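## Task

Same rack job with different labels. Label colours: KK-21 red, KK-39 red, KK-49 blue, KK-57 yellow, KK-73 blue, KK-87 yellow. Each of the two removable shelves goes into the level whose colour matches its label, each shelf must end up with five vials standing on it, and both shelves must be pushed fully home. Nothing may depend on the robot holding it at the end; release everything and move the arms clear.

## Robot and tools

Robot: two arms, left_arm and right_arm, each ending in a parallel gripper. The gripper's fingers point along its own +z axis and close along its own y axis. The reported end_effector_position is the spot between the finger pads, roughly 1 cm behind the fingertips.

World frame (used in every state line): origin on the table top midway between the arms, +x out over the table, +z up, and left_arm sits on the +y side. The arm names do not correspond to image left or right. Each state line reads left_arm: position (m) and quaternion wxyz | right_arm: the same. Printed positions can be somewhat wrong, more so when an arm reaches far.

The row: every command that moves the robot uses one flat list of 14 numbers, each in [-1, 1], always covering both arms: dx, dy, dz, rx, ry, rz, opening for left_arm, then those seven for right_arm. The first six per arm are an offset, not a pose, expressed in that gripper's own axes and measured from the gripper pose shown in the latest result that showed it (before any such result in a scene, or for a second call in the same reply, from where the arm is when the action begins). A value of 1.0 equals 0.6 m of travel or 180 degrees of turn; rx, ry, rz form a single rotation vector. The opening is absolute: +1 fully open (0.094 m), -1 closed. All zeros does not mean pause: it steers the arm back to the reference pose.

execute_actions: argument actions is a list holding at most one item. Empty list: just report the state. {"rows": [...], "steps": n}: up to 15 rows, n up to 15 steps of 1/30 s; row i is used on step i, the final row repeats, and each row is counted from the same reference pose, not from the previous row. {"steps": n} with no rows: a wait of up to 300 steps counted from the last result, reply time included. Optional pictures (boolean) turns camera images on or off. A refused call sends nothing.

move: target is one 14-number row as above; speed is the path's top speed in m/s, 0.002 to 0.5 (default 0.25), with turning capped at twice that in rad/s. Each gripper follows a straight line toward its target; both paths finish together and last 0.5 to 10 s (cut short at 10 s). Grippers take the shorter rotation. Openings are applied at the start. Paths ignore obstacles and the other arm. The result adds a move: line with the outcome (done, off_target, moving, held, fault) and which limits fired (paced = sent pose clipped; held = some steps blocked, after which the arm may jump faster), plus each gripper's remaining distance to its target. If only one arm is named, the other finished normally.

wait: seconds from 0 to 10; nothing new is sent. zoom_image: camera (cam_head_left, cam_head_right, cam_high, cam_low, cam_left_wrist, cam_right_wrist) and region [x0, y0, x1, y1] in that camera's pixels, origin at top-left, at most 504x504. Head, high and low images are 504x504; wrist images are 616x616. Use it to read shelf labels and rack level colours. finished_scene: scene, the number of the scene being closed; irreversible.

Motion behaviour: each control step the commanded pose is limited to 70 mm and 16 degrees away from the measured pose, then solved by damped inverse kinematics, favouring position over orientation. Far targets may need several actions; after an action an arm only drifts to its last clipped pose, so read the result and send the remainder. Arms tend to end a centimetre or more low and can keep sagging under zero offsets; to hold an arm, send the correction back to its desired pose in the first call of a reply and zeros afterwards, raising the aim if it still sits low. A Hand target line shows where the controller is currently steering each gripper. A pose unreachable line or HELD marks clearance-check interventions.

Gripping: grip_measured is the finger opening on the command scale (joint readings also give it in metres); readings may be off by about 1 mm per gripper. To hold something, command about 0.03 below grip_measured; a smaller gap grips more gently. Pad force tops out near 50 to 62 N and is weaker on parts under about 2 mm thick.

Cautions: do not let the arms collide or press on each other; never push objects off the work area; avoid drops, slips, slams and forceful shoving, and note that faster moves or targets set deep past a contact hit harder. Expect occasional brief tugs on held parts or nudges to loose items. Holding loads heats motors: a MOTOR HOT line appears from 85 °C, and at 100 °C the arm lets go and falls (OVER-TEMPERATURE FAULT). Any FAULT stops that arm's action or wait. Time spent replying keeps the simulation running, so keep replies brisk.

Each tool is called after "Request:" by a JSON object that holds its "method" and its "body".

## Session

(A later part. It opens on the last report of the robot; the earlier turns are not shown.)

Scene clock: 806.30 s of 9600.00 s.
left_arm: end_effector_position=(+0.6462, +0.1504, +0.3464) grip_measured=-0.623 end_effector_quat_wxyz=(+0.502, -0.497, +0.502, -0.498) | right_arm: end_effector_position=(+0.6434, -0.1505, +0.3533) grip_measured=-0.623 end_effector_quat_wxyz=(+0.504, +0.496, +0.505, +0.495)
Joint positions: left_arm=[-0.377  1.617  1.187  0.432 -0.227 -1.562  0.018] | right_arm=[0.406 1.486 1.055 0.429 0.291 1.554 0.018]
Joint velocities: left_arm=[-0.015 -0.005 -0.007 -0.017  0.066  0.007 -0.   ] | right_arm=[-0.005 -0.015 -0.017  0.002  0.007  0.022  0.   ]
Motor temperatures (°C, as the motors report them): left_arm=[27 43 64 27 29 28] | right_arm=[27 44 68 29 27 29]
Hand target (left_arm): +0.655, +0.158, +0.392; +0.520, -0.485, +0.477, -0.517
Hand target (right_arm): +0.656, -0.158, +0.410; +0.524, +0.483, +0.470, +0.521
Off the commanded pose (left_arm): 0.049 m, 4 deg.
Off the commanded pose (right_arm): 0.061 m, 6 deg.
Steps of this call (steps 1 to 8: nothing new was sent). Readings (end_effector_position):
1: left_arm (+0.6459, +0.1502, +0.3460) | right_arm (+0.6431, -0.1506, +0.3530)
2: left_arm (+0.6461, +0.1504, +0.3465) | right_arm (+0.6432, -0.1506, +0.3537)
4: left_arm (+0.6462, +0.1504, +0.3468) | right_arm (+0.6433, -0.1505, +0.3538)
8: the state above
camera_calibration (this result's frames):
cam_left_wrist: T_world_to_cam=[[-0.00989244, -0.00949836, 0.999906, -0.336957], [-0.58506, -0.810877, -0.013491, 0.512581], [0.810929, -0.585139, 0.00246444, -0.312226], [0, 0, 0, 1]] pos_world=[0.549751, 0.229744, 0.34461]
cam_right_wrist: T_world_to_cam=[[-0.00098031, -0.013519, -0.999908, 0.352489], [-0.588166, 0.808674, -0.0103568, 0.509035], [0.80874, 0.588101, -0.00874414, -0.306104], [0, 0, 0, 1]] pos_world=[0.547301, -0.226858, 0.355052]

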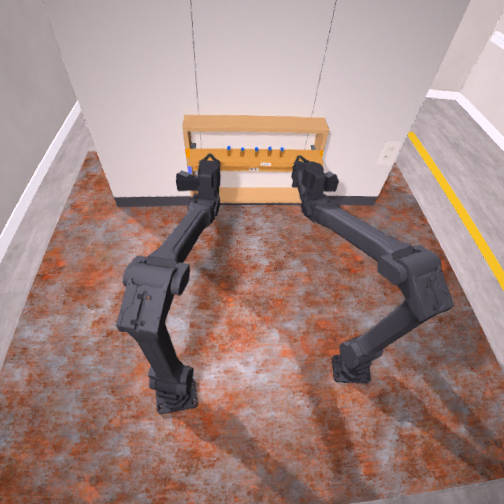

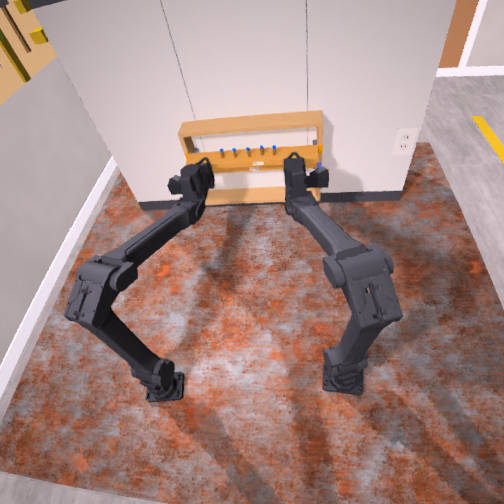

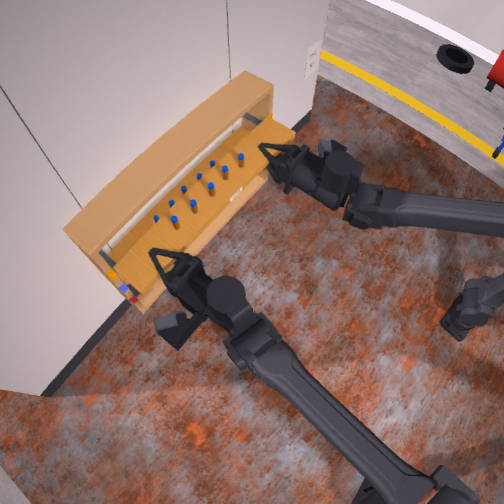

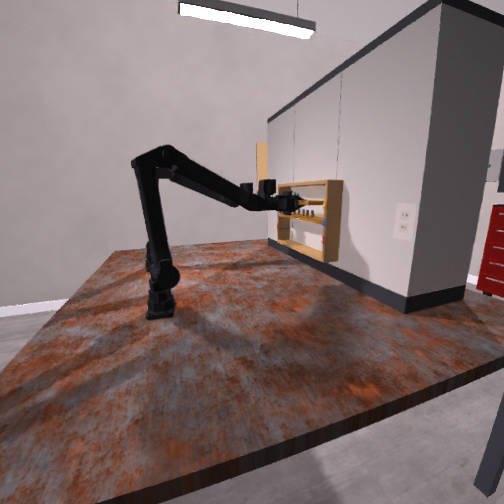

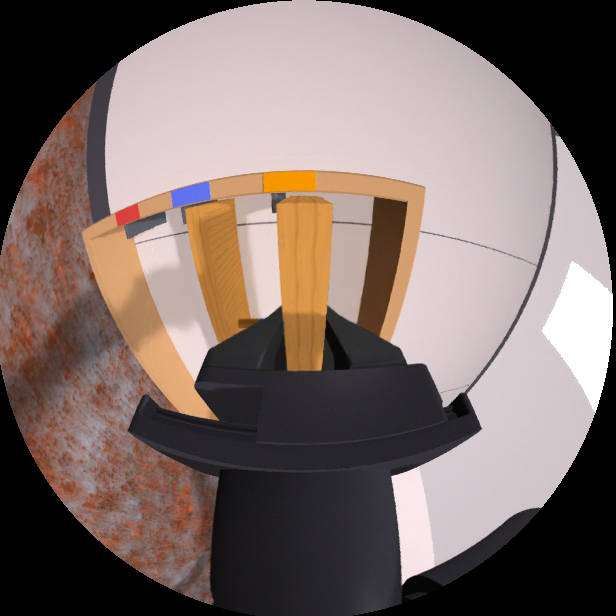

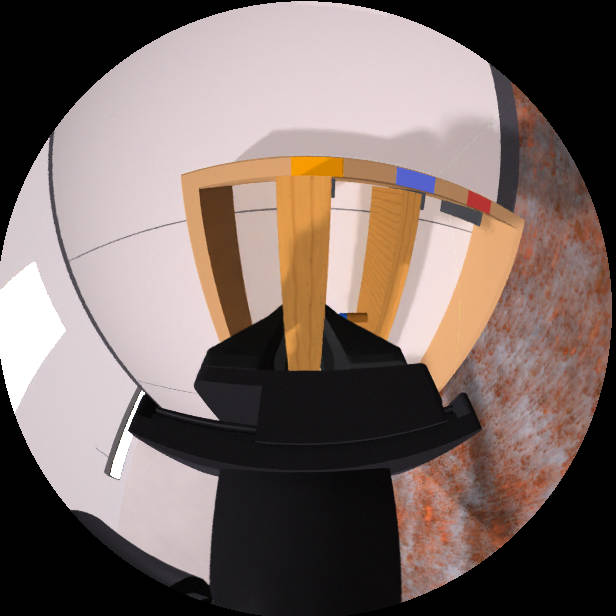

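Request:
{"method": "execute_actions", "body": {"actions": [{"rows":[
[-0.0107,-0.0770,0.0236,0.0233,-0.0038,-0.005,-0.66,-0.0091,0.0953,0.0349,-0.0297,-0.0046,0.0086,-0.66],
[-0.0108,-0.0757,0.0253,0.0230,-0.0038,-0.005,-0.66,-0.0090,0.0945,0.0366,-0.0295,-0.0046,0.0085,-0.66],
[-0.0109,-0.0742,0.0279,0.0226,-0.0039,-0.0049,-0.66,-0.0089,0.0936,0.0393,-0.0292,-0.0046,0.0084,-0.66],
[-0.0110,-0.0729,0.0313,0.0223,-0.0039,-0.0049,-0.66,-0.0088,0.0928,0.0428,-0.0290,-0.0046,0.0084,-0.66],
[-0.0110,-0.0720,0.0348,0.0221,-0.004,-0.0048,-0.66,-0.0087,0.0922,0.0463,-0.0289,-0.0045,0.0083,-0.66],
[-0.0111,-0.0717,0.0386,0.0220,-0.004,-0.0048,-0.66,-0.0086,0.0920,0.0502,-0.0288,-0.0045,0.0083,-0.66],
[-0.0111,-0.0717,0.0425,0.0220,-0.004,-0.0048,-0.66,-0.0085,0.0920,0.0541,-0.0288,-0.0045,0.0083,-0.66],
[-0.0112,-0.0717,0.0464,0.0220,-0.004,-0.0048,-0.66,-0.0084,0.0920,0.0581,-0.0288,-0.0045,0.0083,-0.66],
[-0.0112,-0.0717,0.0503,0.0220,-0.004,-0.0048,-0.66,-0.0083,0.0920,0.0620,-0.0288,-0.0045,0.0083,-0.66],
[-0.0113,-0.0717,0.0542,0.0220,-0.004,-0.0048,-0.66,-0.0082,0.0920,0.0660,-0.0288,-0.0045,0.0083,-0.66],
[-0.0113,-0.0717,0.0576,0.0220,-0.004,-0.0048,-0.66,-0.0081,0.0920,0.0695,-0.0288,-0.0045,0.0083,-0.66],
[-0.0113,-0.0717,0.0606,0.0220,-0.004,-0.0048,-0.66,-0.008,0.0920,0.0725,-0.0288,-0.0045,0.0083,-0.66],
[-0.0113,-0.0717,0.0632,0.0220,-0.004,-0.0048,-0.66,-0.008,0.0920,0.0752,-0.0288,-0.0045,0.0083,-0.66],
[-0.0113,-0.0717,0.0649,0.0220,-0.004,-0.0048,-0.66,-0.008,0.0920,0.0769,-0.0288,-0.0045,0.0083,-0.66],
[-0.0113,-0.0717,0.0658,0.0220,-0.004,-0.0048,-0.66,-0.008,0.0920,0.0778,-0.0288,-0.0045,0.0083,-0.66]
],"steps":15}], "pictures": false}}

Request:
{"method": "execute_actions", "body": {"actions": [{"steps":10}], "pictures": true}}

Request:
{"method": "zoom_image", "body": {"camera": "cam_left_wrist", "region": [220, 150, 370, 240]}}

Request:
{"method": "zoom_image", "body": {"camera": "cam_right_wrist", "region": [235, 130, 385, 220]}}

Scene clock: 847.77 s of 9600.00 s.
left_arm: end_effector_position=(+0.6688, +0.1519, +0.3447) grip_measured=-0.623 end_effector_quat_wxyz=(+0.503, -0.498, +0.502, -0.497) | right_arm: end_effector_position=(+0.6672, -0.1487, +0.3514) grip_measured=-0.623 end_effector_quat_wxyz=(+0.502, +0.496, +0.506, +0.495)
Joint positions: left_arm=[-0.366  1.671  1.252  0.418 -0.219 -1.561  0.018] | right_arm=[0.395 1.545 1.118 0.423 0.277 1.554 0.018]
Joint velocities: left_arm=[ 0.015  0.132  0.12  -0.032 -0.007 -0.022 -0.   ] | right_arm=[-0.034  0.132  0.11  -0.017 -0.037  0.007  0.   ]
Motor temperatures (°C, as the motors report them): left_arm=[27 43 67 27 29 28] | right_arm=[27 44 72 29 27 29]
Hand target (left_arm): +0.681, +0.158, +0.389; +0.519, -0.486, +0.478, -0.516
Hand target (right_arm): +0.682, -0.157, +0.408; +0.523, +0.483, +0.472, +0.520
Off the commanded pose (left_arm): 0.048 m, 4 deg.
Off the commanded pose (right_arm): 0.062 m, 6 deg.
Steps of this call (steps 1 to 90: nothing new was sent; then 37.97 s passed at rest; steps 91 to 105: all 15 steps of this action). Readings (end_effector_position):
91: left_arm (+0.6462, +0.1504, +0.3464) | right_arm (+0.6434, -0.1504, +0.3533)
92: left_arm (+0.6462, +0.1504, +0.3464) | right_arm (+0.6435, -0.1504, +0.3531)
94: left_arm (+0.6467, +0.1505, +0.3462) | right_arm (+0.6442, -0.1502, +0.3530)
98: left_arm (+0.6527, +0.1512, +0.3468) | right_arm (+0.6507, -0.1495, +0.3533)
105: the state above

Scene clock: 848.10 s of 9600.00 s.
left_arm: end_effector_position=(+0.6715, +0.1521, +0.3412) grip_measured=-0.623 end_effector_quat_wxyz=(+0.502, -0.500, +0.504, -0.495) | right_arm: end_effector_position=(+0.6699, -0.1485, +0.3483) grip_measured=-0.623 end_effector_quat_wxyz=(+0.501, +0.497, +0.508, +0.494)
Joint positions: left_arm=[-0.365  1.679  1.257  0.414 -0.219 -1.561  0.018] | right_arm=[0.394 1.554 1.123 0.42  0.276 1.554 0.018]
Joint velocities: left_arm=[-0.005  0.005 -0.002 -0.002 -0.066 -0.051 -0.   ] | right_arm=[ 0.005 -0.005  0.002  0.002 -0.066  0.022  0.001]
Motor temperatures (°C, as the motors report them): left_arm=[27 43 67 27 29 28] | right_arm=[27 44 72 29 27 29]
Hand target (left_arm): +0.681, +0.158, +0.389; +0.519, -0.486, +0.478, -0.516
Hand target (right_arm): +0.682, -0.157, +0.408; +0.523, +0.483, +0.472, +0.520
Off the commanded pose (left_arm): 0.051 m, 5 deg.
Off the commanded pose (right_arm): 0.064 m, 6 deg.
Steps of this call (steps 1 to 10: nothing new was sent). Readings (end_effector_position):
1: left_arm (+0.6702, +0.1518, +0.3438) | right_arm (+0.6685, -0.1485, +0.3507)
2: left_arm (+0.6709, +0.1519, +0.3430) | right_arm (+0.6693, -0.1484, +0.3500)
4: left_arm (+0.6714, +0.1521, +0.3416) | right_arm (+0.6699, -0.1485, +0.3485)
8: left_arm (+0.6715, +0.1521, +0.3412) | right_arm (+0.6699, -0.1485, +0.3483)
10: the state above
camera_calibration (this result's frames):
cam_left_wrist: T_world_to_cam=[[-0.00128816, -0.011809, 0.999929, -0.33689], [-0.582066, -0.813076, -0.0103521, 0.525955], [0.81314, -0.582038, -0.00582622, -0.330881], [0, 0, 0, 1]] pos_world=[0.574759, 0.231077, 0.340384]
cam_right_wrist: T_world_to_cam=[[-0.0090187, -0.015807, -0.999834, 0.352535], [-0.590395, 0.807081, -0.00743419, 0.523205], [0.807064, 0.59023, -0.0166112, -0.324578], [0, 0, 0, 1]] pos_world=[0.574032, -0.225121, 0.350975]

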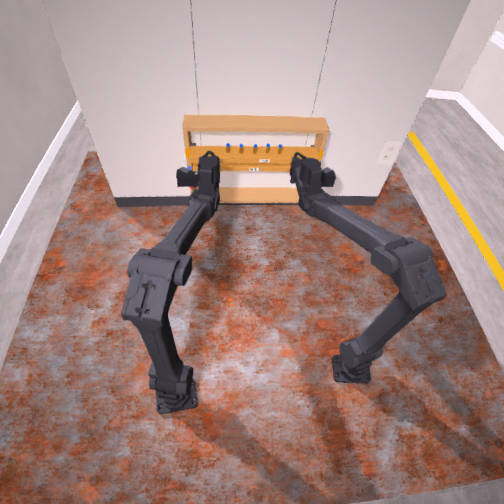

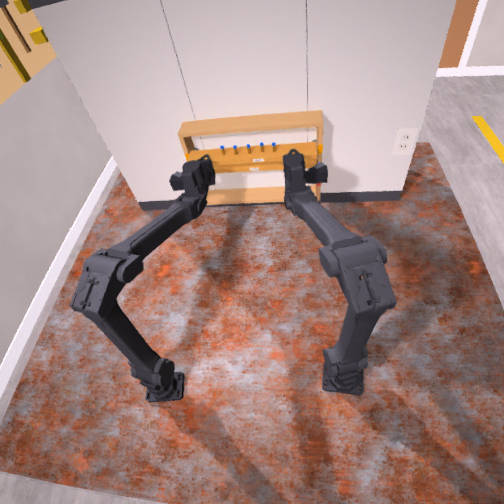

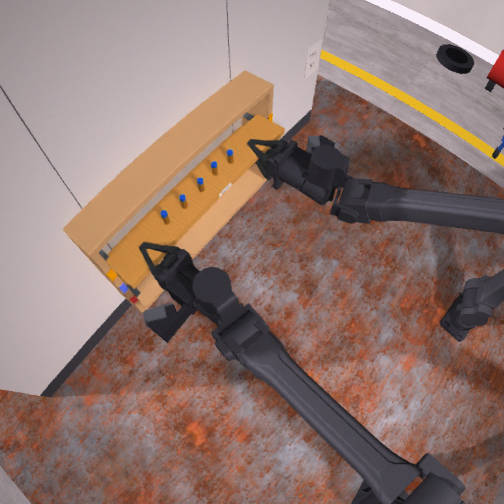

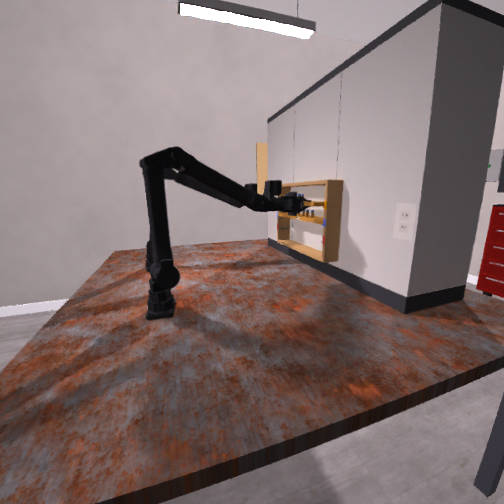

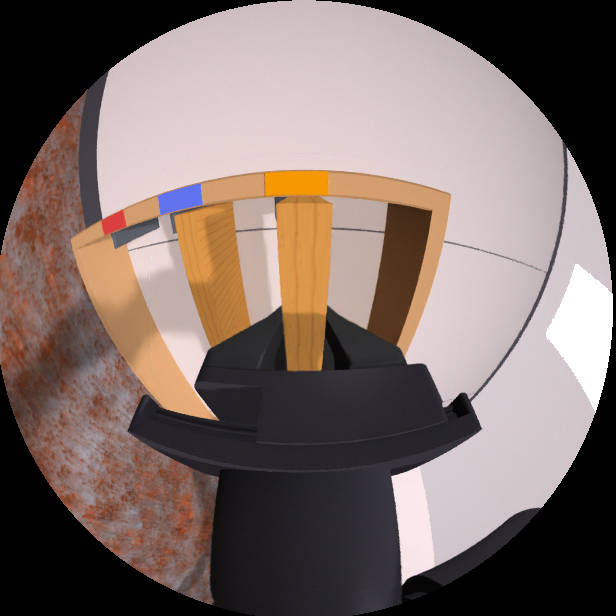

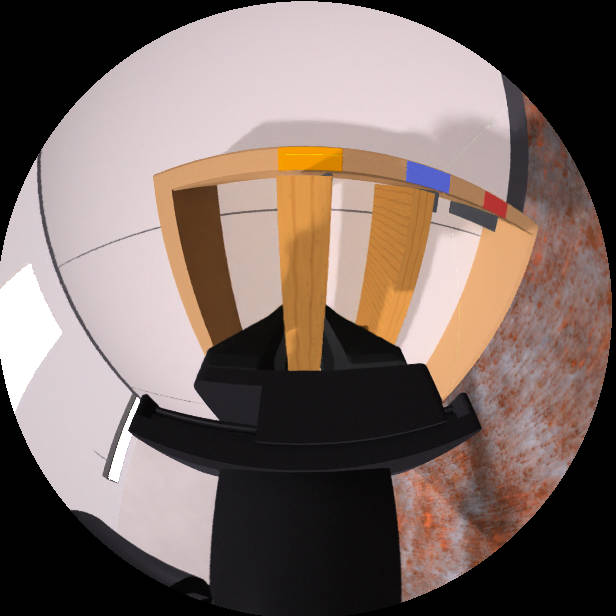

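Region (220, 150, 370, 240) of cam_left_wrist's 616x616 image, scaled by 3.360, with more detail than that image has; it fills the top 302 rows of this view, and the rest is white.

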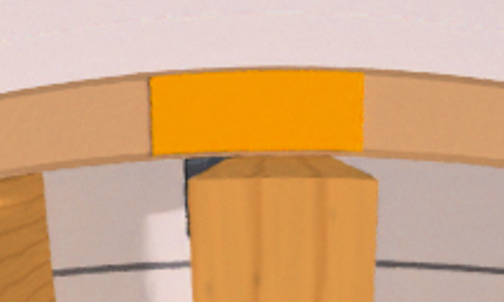

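Region (235, 130, 385, 220) of cam_right_wrist's 616x616 image, scaled by 3.360, with more detail than that image has; it fills the top 302 rows of this view, and the rest is white.

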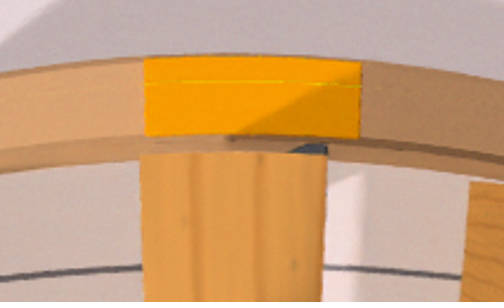

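Request:
{"method": "execute_actions", "body": {"actions": [{"rows":[
[-0.0084,-0.0805,0.0242,0.0253,-0.0027,-0.0054,-0.66,-0.0116,0.1005,0.0338,-0.0318,-0.0058,0.0083,-0.66],
[-0.0081,-0.0808,0.0262,0.0254,-0.0027,-0.0054,-0.66,-0.0119,0.1008,0.0358,-0.0319,-0.0058,0.0083,-0.66],
[-0.0077,-0.0813,0.0293,0.0255,-0.0027,-0.0055,-0.66,-0.0123,0.1013,0.0388,-0.0320,-0.0058,0.0084,-0.66],
[-0.0073,-0.0820,0.0334,0.0258,-0.0027,-0.0055,-0.66,-0.0127,0.1020,0.0427,-0.0323,-0.0058,0.0085,-0.66],
[-0.0069,-0.0827,0.0374,0.0260,-0.0026,-0.0056,-0.66,-0.0131,0.1027,0.0467,-0.0325,-0.0059,0.0085,-0.66],
[-0.0066,-0.0835,0.0420,0.0262,-0.0026,-0.0056,-0.66,-0.0134,0.1034,0.0512,-0.0327,-0.0059,0.0086,-0.66],
[-0.0063,-0.0843,0.0466,0.0265,-0.0026,-0.0057,-0.66,-0.0137,0.1042,0.0557,-0.0330,-0.0059,0.0087,-0.66],
[-0.0061,-0.0851,0.0511,0.0267,-0.0026,-0.0057,-0.66,-0.0139,0.1050,0.0601,-0.0332,-0.0059,0.0087,-0.66],
[-0.006,-0.0859,0.0557,0.0270,-0.0025,-0.0058,-0.66,-0.014,0.1057,0.0646,-0.0335,-0.006,0.0088,-0.66],
[-0.006,-0.0867,0.0603,0.0272,-0.0025,-0.0058,-0.66,-0.014,0.1065,0.0691,-0.0337,-0.006,0.0089,-0.66],
[-0.006,-0.0873,0.0643,0.0275,-0.0025,-0.0059,-0.66,-0.014,0.1072,0.0731,-0.0340,-0.006,0.0089,-0.66],
[-0.006,-0.0880,0.0679,0.0277,-0.0025,-0.0059,-0.66,-0.014,0.1078,0.0765,-0.0342,-0.006,0.009,-0.66],
[-0.006,-0.0885,0.0710,0.0278,-0.0025,-0.006,-0.66,-0.014,0.1083,0.0795,-0.0343,-0.006,0.009,-0.66],
[-0.006,-0.0888,0.0730,0.0279,-0.0025,-0.006,-0.66,-0.014,0.1086,0.0815,-0.0344,-0.006,0.0091,-0.66],
[-0.006,-0.0890,0.0740,0.0280,-0.0025,-0.006,-0.66,-0.014,0.1088,0.0825,-0.0345,-0.006,0.0091,-0.66]
],"steps":15}], "pictures": false}}

Request:
{"method": "execute_actions", "body": {"actions": [{"steps":10}], "pictures": false}}

Scene clock: 868.77 s of 9600.00 s.
left_arm: end_effector_position=(+0.6993, +0.1496, +0.3505) grip_measured=-0.623 end_effector_quat_wxyz=(+0.505, -0.495, +0.499, -0.500) | right_arm: end_effector_position=(+0.6969, -0.1504, +0.3570) grip_measured=-0.623 end_effector_quat_wxyz=(+0.506, +0.495, +0.502, +0.498)
Joint positions: left_arm=[-0.358  1.741  1.353  0.399 -0.21  -1.559  0.018] | right_arm=[0.377 1.612 1.206 0.414 0.263 1.554 0.018]
Joint velocities: left_arm=[ 0.024  0.161  0.168 -0.061 -0.007  0.022 -0.   ] | right_arm=[-0.044  0.151  0.144 -0.046 -0.007 -0.022 -0.001]
Motor temperatures (°C, as the motors report them): left_arm=[27 43 69 27 29 28] | right_arm=[27 44 73 29 27 29]
Hand target (left_arm): +0.711, +0.157, +0.394; +0.521, -0.484, +0.475, -0.519
Hand target (right_arm): +0.712, -0.158, +0.413; +0.526, +0.481, +0.468, +0.522
Off the commanded pose (left_arm): 0.047 m, 4 deg.
Off the commanded pose (right_arm): 0.061 m, 5 deg.
Steps of this call (steps 1 to 90: nothing new was sent; then 17.17 s passed at rest; steps 91 to 105: all 15 steps of this action). Readings (end_effector_position):
91: left_arm (+0.6715, +0.1521, +0.3412) | right_arm (+0.6699, -0.1485, +0.3483)
92: left_arm (+0.6716, +0.1521, +0.3414) | right_arm (+0.6699, -0.1485, +0.3483)
94: left_arm (+0.6725, +0.1518, +0.3421) | right_arm (+0.6705, -0.1486, +0.3489)
98: left_arm (+0.6800, +0.1507, +0.3463) | right_arm (+0.6776, -0.1495, +0.3532)
105: the state above

Scene clock: 869.10 s of 9600.00 s.
left_arm: end_effector_position=(+0.7030, +0.1505, +0.3461) grip_measured=-0.623 end_effector_quat_wxyz=(+0.504, -0.497, +0.501, -0.498) | right_arm: end_effector_position=(+0.7006, -0.1495, +0.3532) grip_measured=-0.623 end_effector_quat_wxyz=(+0.504, +0.496, +0.504, +0.496)
Joint positions: left_arm=[-0.356  1.751  1.361  0.395 -0.209 -1.559  0.018] | right_arm=[0.377 1.623 1.214 0.41  0.262 1.554 0.018]
Joint velocities: left_arm=[-0.005 -0.005  0.002 -0.017  0.022 -0.022  0.001] | right_arm=[-0.005 -0.015  0.002  0.007 -0.051 -0.022 -0.   ]
Motor temperatures (°C, as the motors report them): left_arm=[27 43 69 27 29 28] | right_arm=[27 44 73 29 27 29]
Hand target (left_arm): +0.711, +0.157, +0.394; +0.521, -0.484, +0.475, -0.519
Hand target (right_arm): +0.712, -0.158, +0.413; +0.526, +0.481, +0.468, +0.522
Off the commanded pose (left_arm): 0.050 m, 5 deg.
Off the commanded pose (right_arm): 0.063 m, 6 deg.
Steps of this call (steps 1 to 10: nothing new was sent). Readings (end_effector_position):
1: left_arm (+0.7010, +0.1498, +0.3499) | right_arm (+0.6985, -0.1501, +0.3567)
2: left_arm (+0.7021, +0.1501, +0.3490) | right_arm (+0.6997, -0.1498, +0.3559)
4: left_arm (+0.7027, +0.1503, +0.3473) | right_arm (+0.7004, -0.1496, +0.3542)
8: left_arm (+0.7030, +0.1505, +0.3461) | right_arm (+0.7006, -0.1495, +0.3532)
10: the state above

Request:
{"method": "execute_actions", "body": {"actions": [{"rows":[
[-0.0087,-0.0800,0.0230,0.0239,-0.0028,-0.0057,-0.66,-0.0117,0.0997,0.0328,-0.0307,-0.0047,0.0085,-0.66],
[-0.0087,-0.0793,0.0241,0.0238,-0.0028,-0.0057,-0.66,-0.0117,0.0990,0.0339,-0.0306,-0.0047,0.0085,-0.66],
[-0.0087,-0.0784,0.0257,0.0237,-0.0028,-0.0057,-0.66,-0.0117,0.0981,0.0356,-0.0305,-0.0047,0.0085,-0.66],
[-0.0087,-0.0774,0.0278,0.0236,-0.0028,-0.0056,-0.66,-0.0117,0.0971,0.0378,-0.0304,-0.0047,0.0084,-0.66],
[-0.0087,-0.0764,0.0300,0.0235,-0.0028,-0.0056,-0.66,-0.0117,0.0961,0.0399,-0.0304,-0.0047,0.0084,-0.66],
[-0.0087,-0.0754,0.0324,0.0234,-0.0028,-0.0056,-0.66,-0.0117,0.0951,0.0424,-0.0303,-0.0047,0.0084,-0.66],
[-0.0087,-0.0745,0.0348,0.0233,-0.0028,-0.0056,-0.66,-0.0117,0.0942,0.0449,-0.0302,-0.0047,0.0084,-0.66],
[-0.0087,-0.0737,0.0372,0.0232,-0.0028,-0.0055,-0.66,-0.0117,0.0934,0.0473,-0.0302,-0.0047,0.0084,-0.66],
[-0.0087,-0.0730,0.0396,0.0231,-0.0028,-0.0055,-0.66,-0.0117,0.0927,0.0498,-0.0301,-0.0047,0.0083,-0.66],
[-0.0087,-0.0724,0.0420,0.0230,-0.0028,-0.0055,-0.66,-0.0117,0.0921,0.0522,-0.0300,-0.0047,0.0083,-0.66],
[-0.0087,-0.0719,0.0441,0.0230,-0.0028,-0.0055,-0.66,-0.0117,0.0916,0.0544,-0.0300,-0.0047,0.0083,-0.66],
[-0.0087,-0.0715,0.0460,0.0229,-0.0028,-0.0055,-0.66,-0.0117,0.0912,0.0563,-0.0299,-0.0047,0.0083,-0.66],
[-0.0087,-0.0713,0.0476,0.0229,-0.0028,-0.0055,-0.66,-0.0117,0.0910,0.0580,-0.0299,-0.0047,0.0083,-0.66],
[-0.0087,-0.0711,0.0487,0.0229,-0.0028,-0.0055,-0.66,-0.0117,0.0908,0.0591,-0.0299,-0.0047,0.0083,-0.66],
[-0.0087,-0.0711,0.0492,0.0229,-0.0028,-0.0055,-0.66,-0.0117,0.0908,0.0596,-0.0299,-0.0047,0.0083,-0.66]
],"steps":15}], "pictures": false}}

Request:
{"method": "execute_actions", "body": {"actions": [{"steps":10}], "pictures": false}}

Scene clock: 880.23 s of 9600.00 s.
left_arm: end_effector_position=(+0.7167, +0.1499, +0.3437) grip_measured=-0.623 end_effector_quat_wxyz=(+0.504, -0.497, +0.501, -0.498) | right_arm: end_effector_position=(+0.7146, -0.1498, +0.3507) grip_measured=-0.623 end_effector_quat_wxyz=(+0.504, +0.495, +0.504, +0.497)
Joint positions: left_arm=[-0.352  1.786  1.403  0.387 -0.205 -1.559  0.018] | right_arm=[0.37  1.658 1.251 0.41  0.254 1.554 0.018]
Joint velocities: left_arm=[ 0.005  0.112  0.066 -0.017  0.037  0.037  0.   ] | right_arm=[-0.005  0.083  0.027  0.002 -0.066 -0.037 -0.   ]
Motor temperatures (°C, as the motors report them): left_arm=[27 44 70 27 29 28] | right_arm=[27 45 74 29 27 29]
Hand target (left_arm): +0.727, +0.156, +0.388; +0.520, -0.485, +0.477, -0.517
Hand target (right_arm): +0.729, -0.158, +0.407; +0.525, +0.482, +0.470, +0.522
Off the commanded pose (left_arm): 0.048 m, 4 deg.
Off the commanded pose (right_arm): 0.061 m, 6 deg.
Steps of this call (steps 1 to 90: nothing new was sent; then 7.63 s passed at rest; steps 91 to 105: all 15 steps of this action). Readings (end_effector_position):
91: left_arm (+0.7030, +0.1505, +0.3461) | right_arm (+0.7006, -0.1494, +0.3532)
92: left_arm (+0.7030, +0.1505, +0.3459) | right_arm (+0.7006, -0.1494, +0.3532)
94: left_arm (+0.7032, +0.1505, +0.3461) | right_arm (+0.7008, -0.1496, +0.3531)
98: left_arm (+0.7067, +0.1501, +0.3468) | right_arm (+0.7043, -0.1499, +0.3535)
105: the state above

Scene clock: 880.57 s of 9600.00 s.
left_arm: end_effector_position=(+0.7188, +0.1503, +0.3393) grip_measured=-0.623 end_effector_quat_wxyz=(+0.503, -0.498, +0.503, -0.495) | right_arm: end_effector_position=(+0.7167, -0.1494, +0.3464) grip_measured=-0.623 end_effector_quat_wxyz=(+0.503, +0.497, +0.506, +0.495)
Joint positions: left_arm=[-0.351  1.794  1.406  0.385 -0.205 -1.559  0.018] | right_arm=[0.369 1.666 1.253 0.408 0.254 1.555 0.018]
Joint velocities: left_arm=[-0.005  0.005 -0.012 -0.012 -0.022 -0.007 -0.   ] | right_arm=[-0.024 -0.005 -0.007  0.002 -0.022 -0.066  0.001]
Motor temperatures (°C, as the motors report them): left_arm=[27 44 70 27 29 28] | right_arm=[27 45 74 29 27 29]
Hand target (left_arm): +0.728, +0.157, +0.388; +0.520, -0.485, +0.477, -0.517
Hand target (right_arm): +0.729, -0.158, +0.407; +0.525, +0.482, +0.470, +0.522
Off the commanded pose (left_arm): 0.052 m, 5 deg.
Off the commanded pose (right_arm): 0.065 m, 6 deg.
Steps of this call (steps 1 to 10: nothing new was sent). Readings (end_effector_position):
1: left_arm (+0.7176, +0.1500, +0.3427) | right_arm (+0.7155, -0.1495, +0.3495)
2: left_arm (+0.7182, +0.1501, +0.3416) | right_arm (+0.7160, -0.1493, +0.3485)
4: left_arm (+0.7186, +0.1503, +0.3399) | right_arm (+0.7165, -0.1492, +0.3471)
8: left_arm (+0.7188, +0.1503, +0.3393) | right_arm (+0.7167, -0.1494, +0.3464)
10: the state above

Request:
{"method": "execute_actions", "body": {"actions": [{"rows":[
[-0.009,-0.0822,0.0226,0.0253,-0.0026,-0.006,-0.66,-0.0118,0.1017,0.0328,-0.0317,-0.0049,0.0085,-0.66],
[-0.009,-0.0812,0.0233,0.0252,-0.0026,-0.006,-0.66,-0.0118,0.1007,0.0335,-0.0316,-0.0049,0.0085,-0.66],
[-0.009,-0.0799,0.0243,0.0250,-0.0026,-0.0059,-0.66,-0.0118,0.0994,0.0345,-0.0314,-0.0049,0.0084,-0.66],
[-0.009,-0.0785,0.0256,0.0247,-0.0026,-0.0059,-0.66,-0.0118,0.0980,0.0358,-0.0311,-0.0049,0.0083,-0.66],
[-0.009,-0.0772,0.0270,0.0245,-0.0026,-0.0058,-0.66,-0.0118,0.0967,0.0372,-0.0309,-0.0049,0.0083,-0.66],
[-0.009,-0.0761,0.0285,0.0243,-0.0026,-0.0058,-0.66,-0.0118,0.0956,0.0387,-0.0307,-0.0049,0.0082,-0.66],
[-0.009,-0.0752,0.0300,0.0242,-0.0026,-0.0057,-0.66,-0.0118,0.0947,0.0402,-0.0306,-0.0049,0.0082,-0.66],
[-0.009,-0.0745,0.0315,0.0241,-0.0026,-0.0057,-0.66,-0.0118,0.0940,0.0417,-0.0305,-0.0049,0.0081,-0.66],
[-0.009,-0.0740,0.0330,0.0240,-0.0026,-0.0057,-0.66,-0.0118,0.0935,0.0432,-0.0304,-0.0049,0.0081,-0.66],
[-0.009,-0.0736,0.0345,0.0239,-0.0026,-0.0057,-0.66,-0.0118,0.0931,0.0447,-0.0303,-0.0049,0.0081,-0.66],
[-0.009,-0.0733,0.0358,0.0239,-0.0026,-0.0056,-0.66,-0.0118,0.0928,0.0460,-0.0303,-0.0049,0.0081,-0.66],
[-0.009,-0.0730,0.0370,0.0238,-0.0026,-0.0056,-0.66,-0.0118,0.0925,0.0472,-0.0302,-0.0049,0.0081,-0.66],
[-0.009,-0.0728,0.0380,0.0238,-0.0026,-0.0056,-0.66,-0.0118,0.0923,0.0482,-0.0302,-0.0049,0.0081,-0.66],
[-0.009,-0.0727,0.0387,0.0238,-0.0026,-0.0056,-0.66,-0.0118,0.0922,0.0489,-0.0302,-0.0049,0.0081,-0.66],
[-0.009,-0.0727,0.0390,0.0238,-0.0026,-0.0056,-0.66,-0.0118,0.0922,0.0492,-0.0302,-0.0049,0.0081,-0.66]
],"steps":15}], "pictures": false}}

Request:
{"method": "execute_actions", "body": {"actions": [{"steps":10}], "pictures": false}}

Scene clock: 893.40 s of 9600.00 s.
left_arm: end_effector_position=(+0.7269, +0.1504, +0.3378) grip_measured=-0.623 end_effector_quat_wxyz=(+0.503, -0.498, +0.503, -0.497) | right_arm: end_effector_position=(+0.7233, -0.1493, +0.3455) grip_measured=-0.623 end_effector_quat_wxyz=(+0.503, +0.496, +0.505, +0.495)
Joint positions: left_arm=[-0.348  1.815  1.43   0.385 -0.201 -1.559  0.018] | right_arm=[0.367 1.683 1.272 0.408 0.251 1.555 0.018]
Joint velocities: left_arm=[ 0.015 -0.015 -0.012 -0.007 -0.037 -0.051  0.   ] | right_arm=[ 0.005  0.005  0.007  0.007 -0.037  0.037 -0.001]
Motor temperatures (°C, as the motors report them): left_arm=[27 44 71 27 29 28] | right_arm=[27 45 75 29 27 29]
Hand target (left_arm): +0.738, +0.157, +0.383; +0.519, -0.485, +0.478, -0.516
Hand target (right_arm): +0.739, -0.158, +0.401; +0.524, +0.483, +0.471, +0.520
Off the commanded pose (left_arm): 0.048 m, 4 deg.
Off the commanded pose (right_arm): 0.061 m, 6 deg.
Steps of this call (steps 1 to 90: nothing new was sent; then 9.33 s passed at rest; steps 91 to 105: all 15 steps of this action). Readings (end_effector_position):
91: left_arm (+0.7188, +0.1503, +0.3393) | right_arm (+0.7167, -0.1494, +0.3464)
92: left_arm (+0.7188, +0.1503, +0.3393) | right_arm (+0.7167, -0.1494, +0.3464)
94: left_arm (+0.7188, +0.1503, +0.3393) | right_arm (+0.7167, -0.1494, +0.3464)
98: left_arm (+0.7207, +0.1504, +0.3395) | right_arm (+0.7185, -0.1494, +0.3461)
105: the state above

Scene clock: 893.73 s of 9600.00 s.
left_arm: end_effector_position=(+0.7269, +0.1504, +0.3377) grip_measured=-0.623 end_effector_quat_wxyz=(+0.503, -0.498, +0.503, -0.497) | right_arm: end_effector_position=(+0.7233, -0.1493, +0.3455) grip_measured=-0.623 end_effector_quat_wxyz=(+0.503, +0.496, +0.505, +0.495)
Joint positions: left_arm=[-0.348  1.815  1.43   0.384 -0.201 -1.56   0.018] | right_arm=[0.367 1.683 1.272 0.408 0.251 1.555 0.018]
Joint velocities: left_arm=[-0.015  0.005 -0.002 -0.017 -0.081 -0.037 -0.   ] | right_arm=[ 0.005 -0.005 -0.007 -0.007  0.007 -0.007  0.001]
Motor temperatures (°C, as the motors report them): left_arm=[27 44 71 27 29 28] | right_arm=[27 45 75 29 27 29]
Hand target (left_arm): +0.738, +0.157, +0.383; +0.519, -0.485, +0.478, -0.516
Hand target (right_arm): +0.739, -0.158, +0.401; +0.524, +0.483, +0.471, +0.520
Off the commanded pose (left_arm): 0.048 m, 4 deg.
Off the commanded pose (right_arm): 0.061 m, 6 deg.
Steps of this call (steps 1 to 10: nothing new was sent). Readings (end_effector_position):
1: left_arm (+0.7269, +0.1504, +0.3378) | right_arm (+0.7233, -0.1493, +0.3455)
2: left_arm (+0.7269, +0.1504, +0.3377) | right_arm (+0.7233, -0.1493, +0.3455)
4: left_arm (+0.7269, +0.1504, +0.3377) | right_arm (+0.7233, -0.1493, +0.3455)
8: left_arm (+0.7269, +0.1504, +0.3377) | right_arm (+0.7233, -0.1493, +0.3455)
10: the state above

Request:
{"method": "execute_actions", "body": {"actions": [{"rows":[
[-0.0088,-0.0753,0.0257,0.0232,-0.003,-0.0052,-0.66,-0.012,0.0941,0.0391,-0.0296,-0.0049,0.0081,-0.66],
[-0.0088,-0.0753,0.0257,0.0232,-0.003,-0.0052,-0.66,-0.012,0.0946,0.0400,-0.0297,-0.0049,0.0081,-0.66],
[-0.0088,-0.0753,0.0257,0.0232,-0.003,-0.0052,-0.66,-0.012,0.0952,0.0411,-0.0298,-0.0049,0.0081,-0.66],
[-0.0088,-0.0753,0.0257,0.0232,-0.003,-0.0052,-0.66,-0.012,0.0958,0.0422,-0.0299,-0.0049,0.0081,-0.66],
[-0.0088,-0.0753,0.0257,0.0232,-0.003,-0.0052,-0.66,-0.012,0.0962,0.0432,-0.0300,-0.0049,0.0081,-0.66],
[-0.0088,-0.0753,0.0257,0.0232,-0.003,-0.0052,-0.66,-0.012,0.0965,0.0440,-0.0300,-0.0049,0.0081,-0.66]
],"steps":11}], "pictures": false}}

Request:
{"method": "execute_actions", "body": {"actions": [{"rows":[
[-0.0086,-0.0739,0.0252,0.0228,-0.0029,-0.0051,-0.66,-0.0117,0.0945,0.0420,-0.0295,-0.0048,0.0080,-0.66],
[-0.0083,-0.0710,0.0241,0.0220,-0.0028,-0.0049,-0.66,-0.0111,0.0910,0.0401,-0.0285,-0.0045,0.0077,-0.66],
[-0.0079,-0.0673,0.0227,0.0210,-0.0027,-0.0047,-0.655,-0.0103,0.0864,0.0376,-0.0272,-0.0042,0.0074,-0.655],
[-0.0074,-0.0630,0.0211,0.0198,-0.0025,-0.0044,-0.65,-0.0094,0.0811,0.0347,-0.0257,-0.0039,0.0070,-0.65],
[-0.0068,-0.0583,0.0193,0.0185,-0.0023,-0.0042,-0.645,-0.0084,0.0752,0.0315,-0.0240,-0.0035,0.0065,-0.645],
[-0.0063,-0.0535,0.0176,0.0172,-0.0021,-0.0039,-0.64,-0.0074,0.0694,0.0283,-0.0224,-0.0031,0.0061,-0.64],
[-0.0057,-0.0488,0.0158,0.0159,-0.0019,-0.0036,-0.635,-0.0064,0.0635,0.0251,-0.0207,-0.0027,0.0057,-0.635],
[-0.0052,-0.0441,0.0140,0.0146,-0.0017,-0.0033,-0.63,-0.0054,0.0577,0.0219,-0.0190,-0.0023,0.0052,-0.63],
[-0.0047,-0.0398,0.0124,0.0134,-0.0015,-0.0030,-0.625,-0.0045,0.0524,0.0190,-0.0176,-0.0020,0.0048,-0.625],
[-0.0042,-0.0360,0.0110,0.0124,-0.0013,-0.0028,-0.617,-0.0037,0.0477,0.0164,-0.0162,-0.0017,0.0045,-0.617],
[-0.0039,-0.0327,0.0098,0.0115,-0.0012,-0.0026,-0.605,-0.0030,0.0436,0.0142,-0.0151,-0.0014,0.0042,-0.605],
[-0.0036,-0.0304,0.0089,0.0109,-0.0011,-0.0024,-0.59,-0.0025,0.0407,0.0126,-0.0142,-0.0012,0.0040,-0.59],
[-0.0034,-0.0289,0.0084,0.0105,-0.001,-0.0023,-0.57,-0.0022,0.0390,0.0116,-0.0137,-0.0011,0.0038,-0.57],
[-0.0033,-0.028,0.008,0.0102,-0.001,-0.0023,-0.545,-0.002,0.038,0.011,-0.0134,-0.001,0.0037,-0.545],
[-0.0033,-0.028,0.008,0.0102,-0.001,-0.0023,-0.52,-0.002,0.038,0.011,-0.0134,-0.001,0.0037,-0.52]
],"steps":15}], "pictures": false}}

Request:
{"method": "execute_actions", "body": {"actions": [{"steps":8}], "pictures": true}}

Scene clock: 915.23 s of 9600.00 s.
left_arm: end_effector_position=(+0.7269, +0.1504, +0.3377) grip_measured=-0.623 end_effector_quat_wxyz=(+0.503, -0.498, +0.503, -0.497) | right_arm: end_effector_position=(+0.7233, -0.1492, +0.3454) grip_measured=-0.623 end_effector_quat_wxyz=(+0.503, +0.497, +0.505, +0.495)
Joint positions: left_arm=[-0.348  1.815  1.43   0.384 -0.201 -1.56   0.018] | right_arm=[0.367 1.683 1.272 0.407 0.251 1.555 0.018]
Joint velocities: left_arm=[-0.005 -0.005 -0.012  0.002 -0.022 -0.037 -0.   ] | right_arm=[ 0.005 -0.005 -0.007  0.012 -0.022 -0.051  0.002]
Motor temperatures (°C, as the motors report them): left_arm=[27 44 73 27 29 28] | right_arm=[27 45 77 29 27 29]
Hand target (left_arm): +0.738, +0.157, +0.382; +0.520, -0.485, +0.478, -0.516
Hand target (right_arm): +0.741, -0.158, +0.403; +0.524, +0.482, +0.471, +0.521
Off the commanded pose (left_arm): 0.048 m, 4 deg.
Off the commanded pose (right_arm): 0.064 m, 6 deg.
Steps of this call (steps 1 to 90: nothing new was sent; then 18.13 s passed at rest; steps 91 to 101: all 11 steps of this action). Readings (end_effector_position):
91: left_arm (+0.7269, +0.1504, +0.3377) | right_arm (+0.7233, -0.1493, +0.3455)
92: left_arm (+0.7269, +0.1504, +0.3377) | right_arm (+0.7233, -0.1493, +0.3455)
94: left_arm (+0.7269, +0.1504, +0.3377) | right_arm (+0.7233, -0.1492, +0.3457)
98: left_arm (+0.7269, +0.1504, +0.3377) | right_arm (+0.7233, -0.1492, +0.3454)
101: the state above

Scene clock: 915.73 s of 9600.00 s.
left_arm: end_effector_position=(+0.7269, +0.1504, +0.3377) grip_measured=-0.534 end_effector_quat_wxyz=(+0.503, -0.498, +0.503, -0.497) | right_arm: end_effector_position=(+0.7234, -0.1492, +0.3452) grip_measured=-0.535 end_effector_quat_wxyz=(+0.503, +0.497, +0.506, +0.495)
Joint positions: left_arm=[-0.348  1.815  1.43   0.384 -0.201 -1.56   0.022] | right_arm=[0.367 1.683 1.272 0.407 0.251 1.555 0.022]
Joint velocities: left_arm=[-0.015 -0.005  0.007  0.012 -0.066  0.037  0.026] | right_arm=[ 0.005 -0.015 -0.017  0.002 -0.007  0.037  0.025]
Motor temperatures (°C, as the motors report them): left_arm=[27 44 72 27 29 28] | right_arm=[27 45 77 29 27 29]
Hand target (left_arm): +0.731, +0.152, +0.354; +0.510, -0.492, +0.492, -0.505
Hand target (right_arm): +0.729, -0.151, +0.368; +0.511, +0.490, +0.491, +0.507
Off the commanded pose (left_arm): 0.018 m, 2 deg.
Off the commanded pose (right_arm): 0.024 m, 3 deg.
Steps of this call (steps 1 to 15: all 15 steps of this action). Readings (end_effector_position):
1: left_arm (+0.7269, +0.1504, +0.3377) | right_arm (+0.7233, -0.1492, +0.3454)
2: left_arm (+0.7269, +0.1504, +0.3377) | right_arm (+0.7233, -0.1492, +0.3454)
4: left_arm (+0.7269, +0.1504, +0.3377) | right_arm (+0.7233, -0.1492, +0.3454)
8: left_arm (+0.7269, +0.1504, +0.3377) | right_arm (+0.7233, -0.1492, +0.3454)
15: the state above

Scene clock: 916.00 s of 9600.00 s.
left_arm: end_effector_position=(+0.7269, +0.1504, +0.3377) grip_measured=-0.522 end_effector_quat_wxyz=(+0.503, -0.498, +0.503, -0.497) | right_arm: end_effector_position=(+0.7234, -0.1492, +0.3452) grip_measured=-0.522 end_effector_quat_wxyz=(+0.503, +0.497, +0.506, +0.495)
Joint positions: left_arm=[-0.348  1.815  1.43   0.384 -0.201 -1.56   0.022] | right_arm=[0.367 1.683 1.272 0.407 0.251 1.555 0.022]
Joint velocities: left_arm=[ 0.005 -0.015  0.007 -0.012 -0.007 -0.037 -0.002] | right_arm=[ 0.015 -0.024 -0.012 -0.002  0.007  0.11   0.002]
Motor temperatures (°C, as the motors report them): left_arm=[27 44 72 27 29 28] | right_arm=[27 45 77 29 27 29]
Hand target (left_arm): +0.731, +0.152, +0.354; +0.510, -0.492, +0.492, -0.505
Hand target (right_arm): +0.729, -0.151, +0.368; +0.511, +0.490, +0.491, +0.507
Off the commanded pose (left_arm): 0.018 m, 2 deg.
Off the commanded pose (right_arm): 0.024 m, 3 deg.
Steps of this call (steps 1 to 8: nothing new was sent). Readings (end_effector_position):
1: left_arm (+0.7269, +0.1504, +0.3377) | right_arm (+0.7234, -0.1492, +0.3452)
2: left_arm (+0.7269, +0.1504, +0.3377) | right_arm (+0.7234, -0.1492, +0.3452)
4: left_arm (+0.7269, +0.1504, +0.3377) | right_arm (+0.7234, -0.1492, +0.3452)
8: the state above
camera_calibration (this result's frames):
cam_left_wrist: T_world_to_cam=[[-0.0080007, -0.0118386, 0.999898, -0.328505], [-0.582919, -0.812405, -0.0142829, 0.558647], [0.812491, -0.582974, -0.000401123, -0.378172], [0, 0, 0, 1]] pos_world=[0.630279, 0.229494, 0.336299]
cam_right_wrist: T_world_to_cam=[[-0.00358324, -0.0133452, -0.999905, 0.346342], [-0.588497, 0.808453, -0.00868105, 0.554617], [0.808492, 0.588409, -0.0107505, -0.370757], [0, 0, 0, 1]] pos_world=[0.627385, -0.225603, 0.347138]

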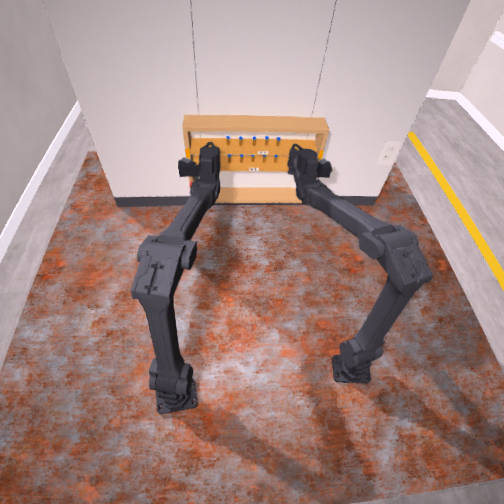

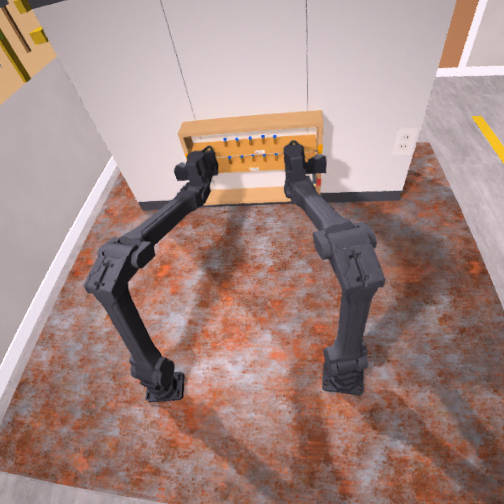

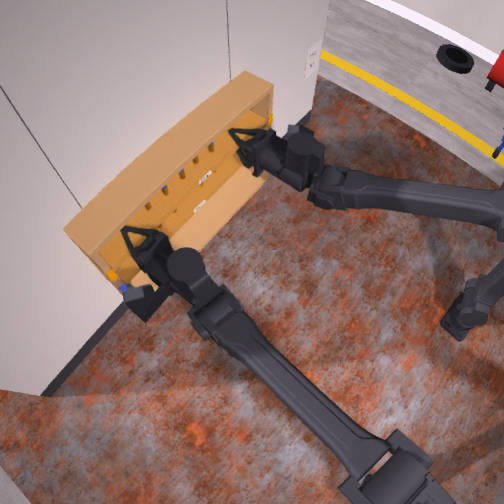

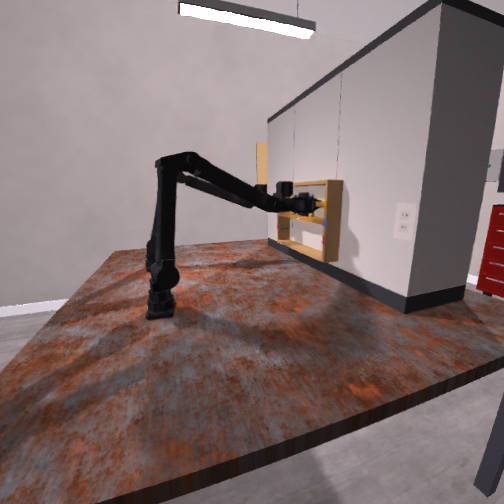

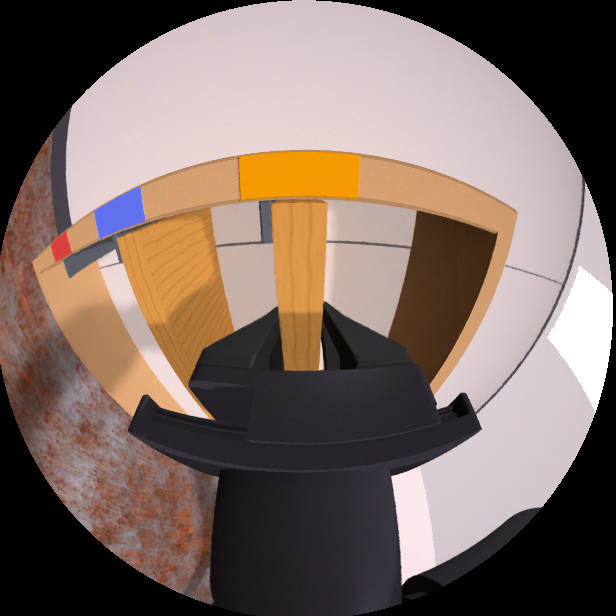

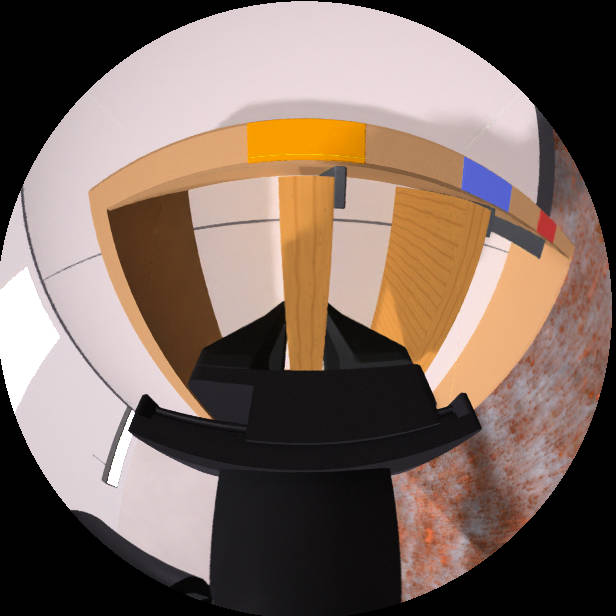

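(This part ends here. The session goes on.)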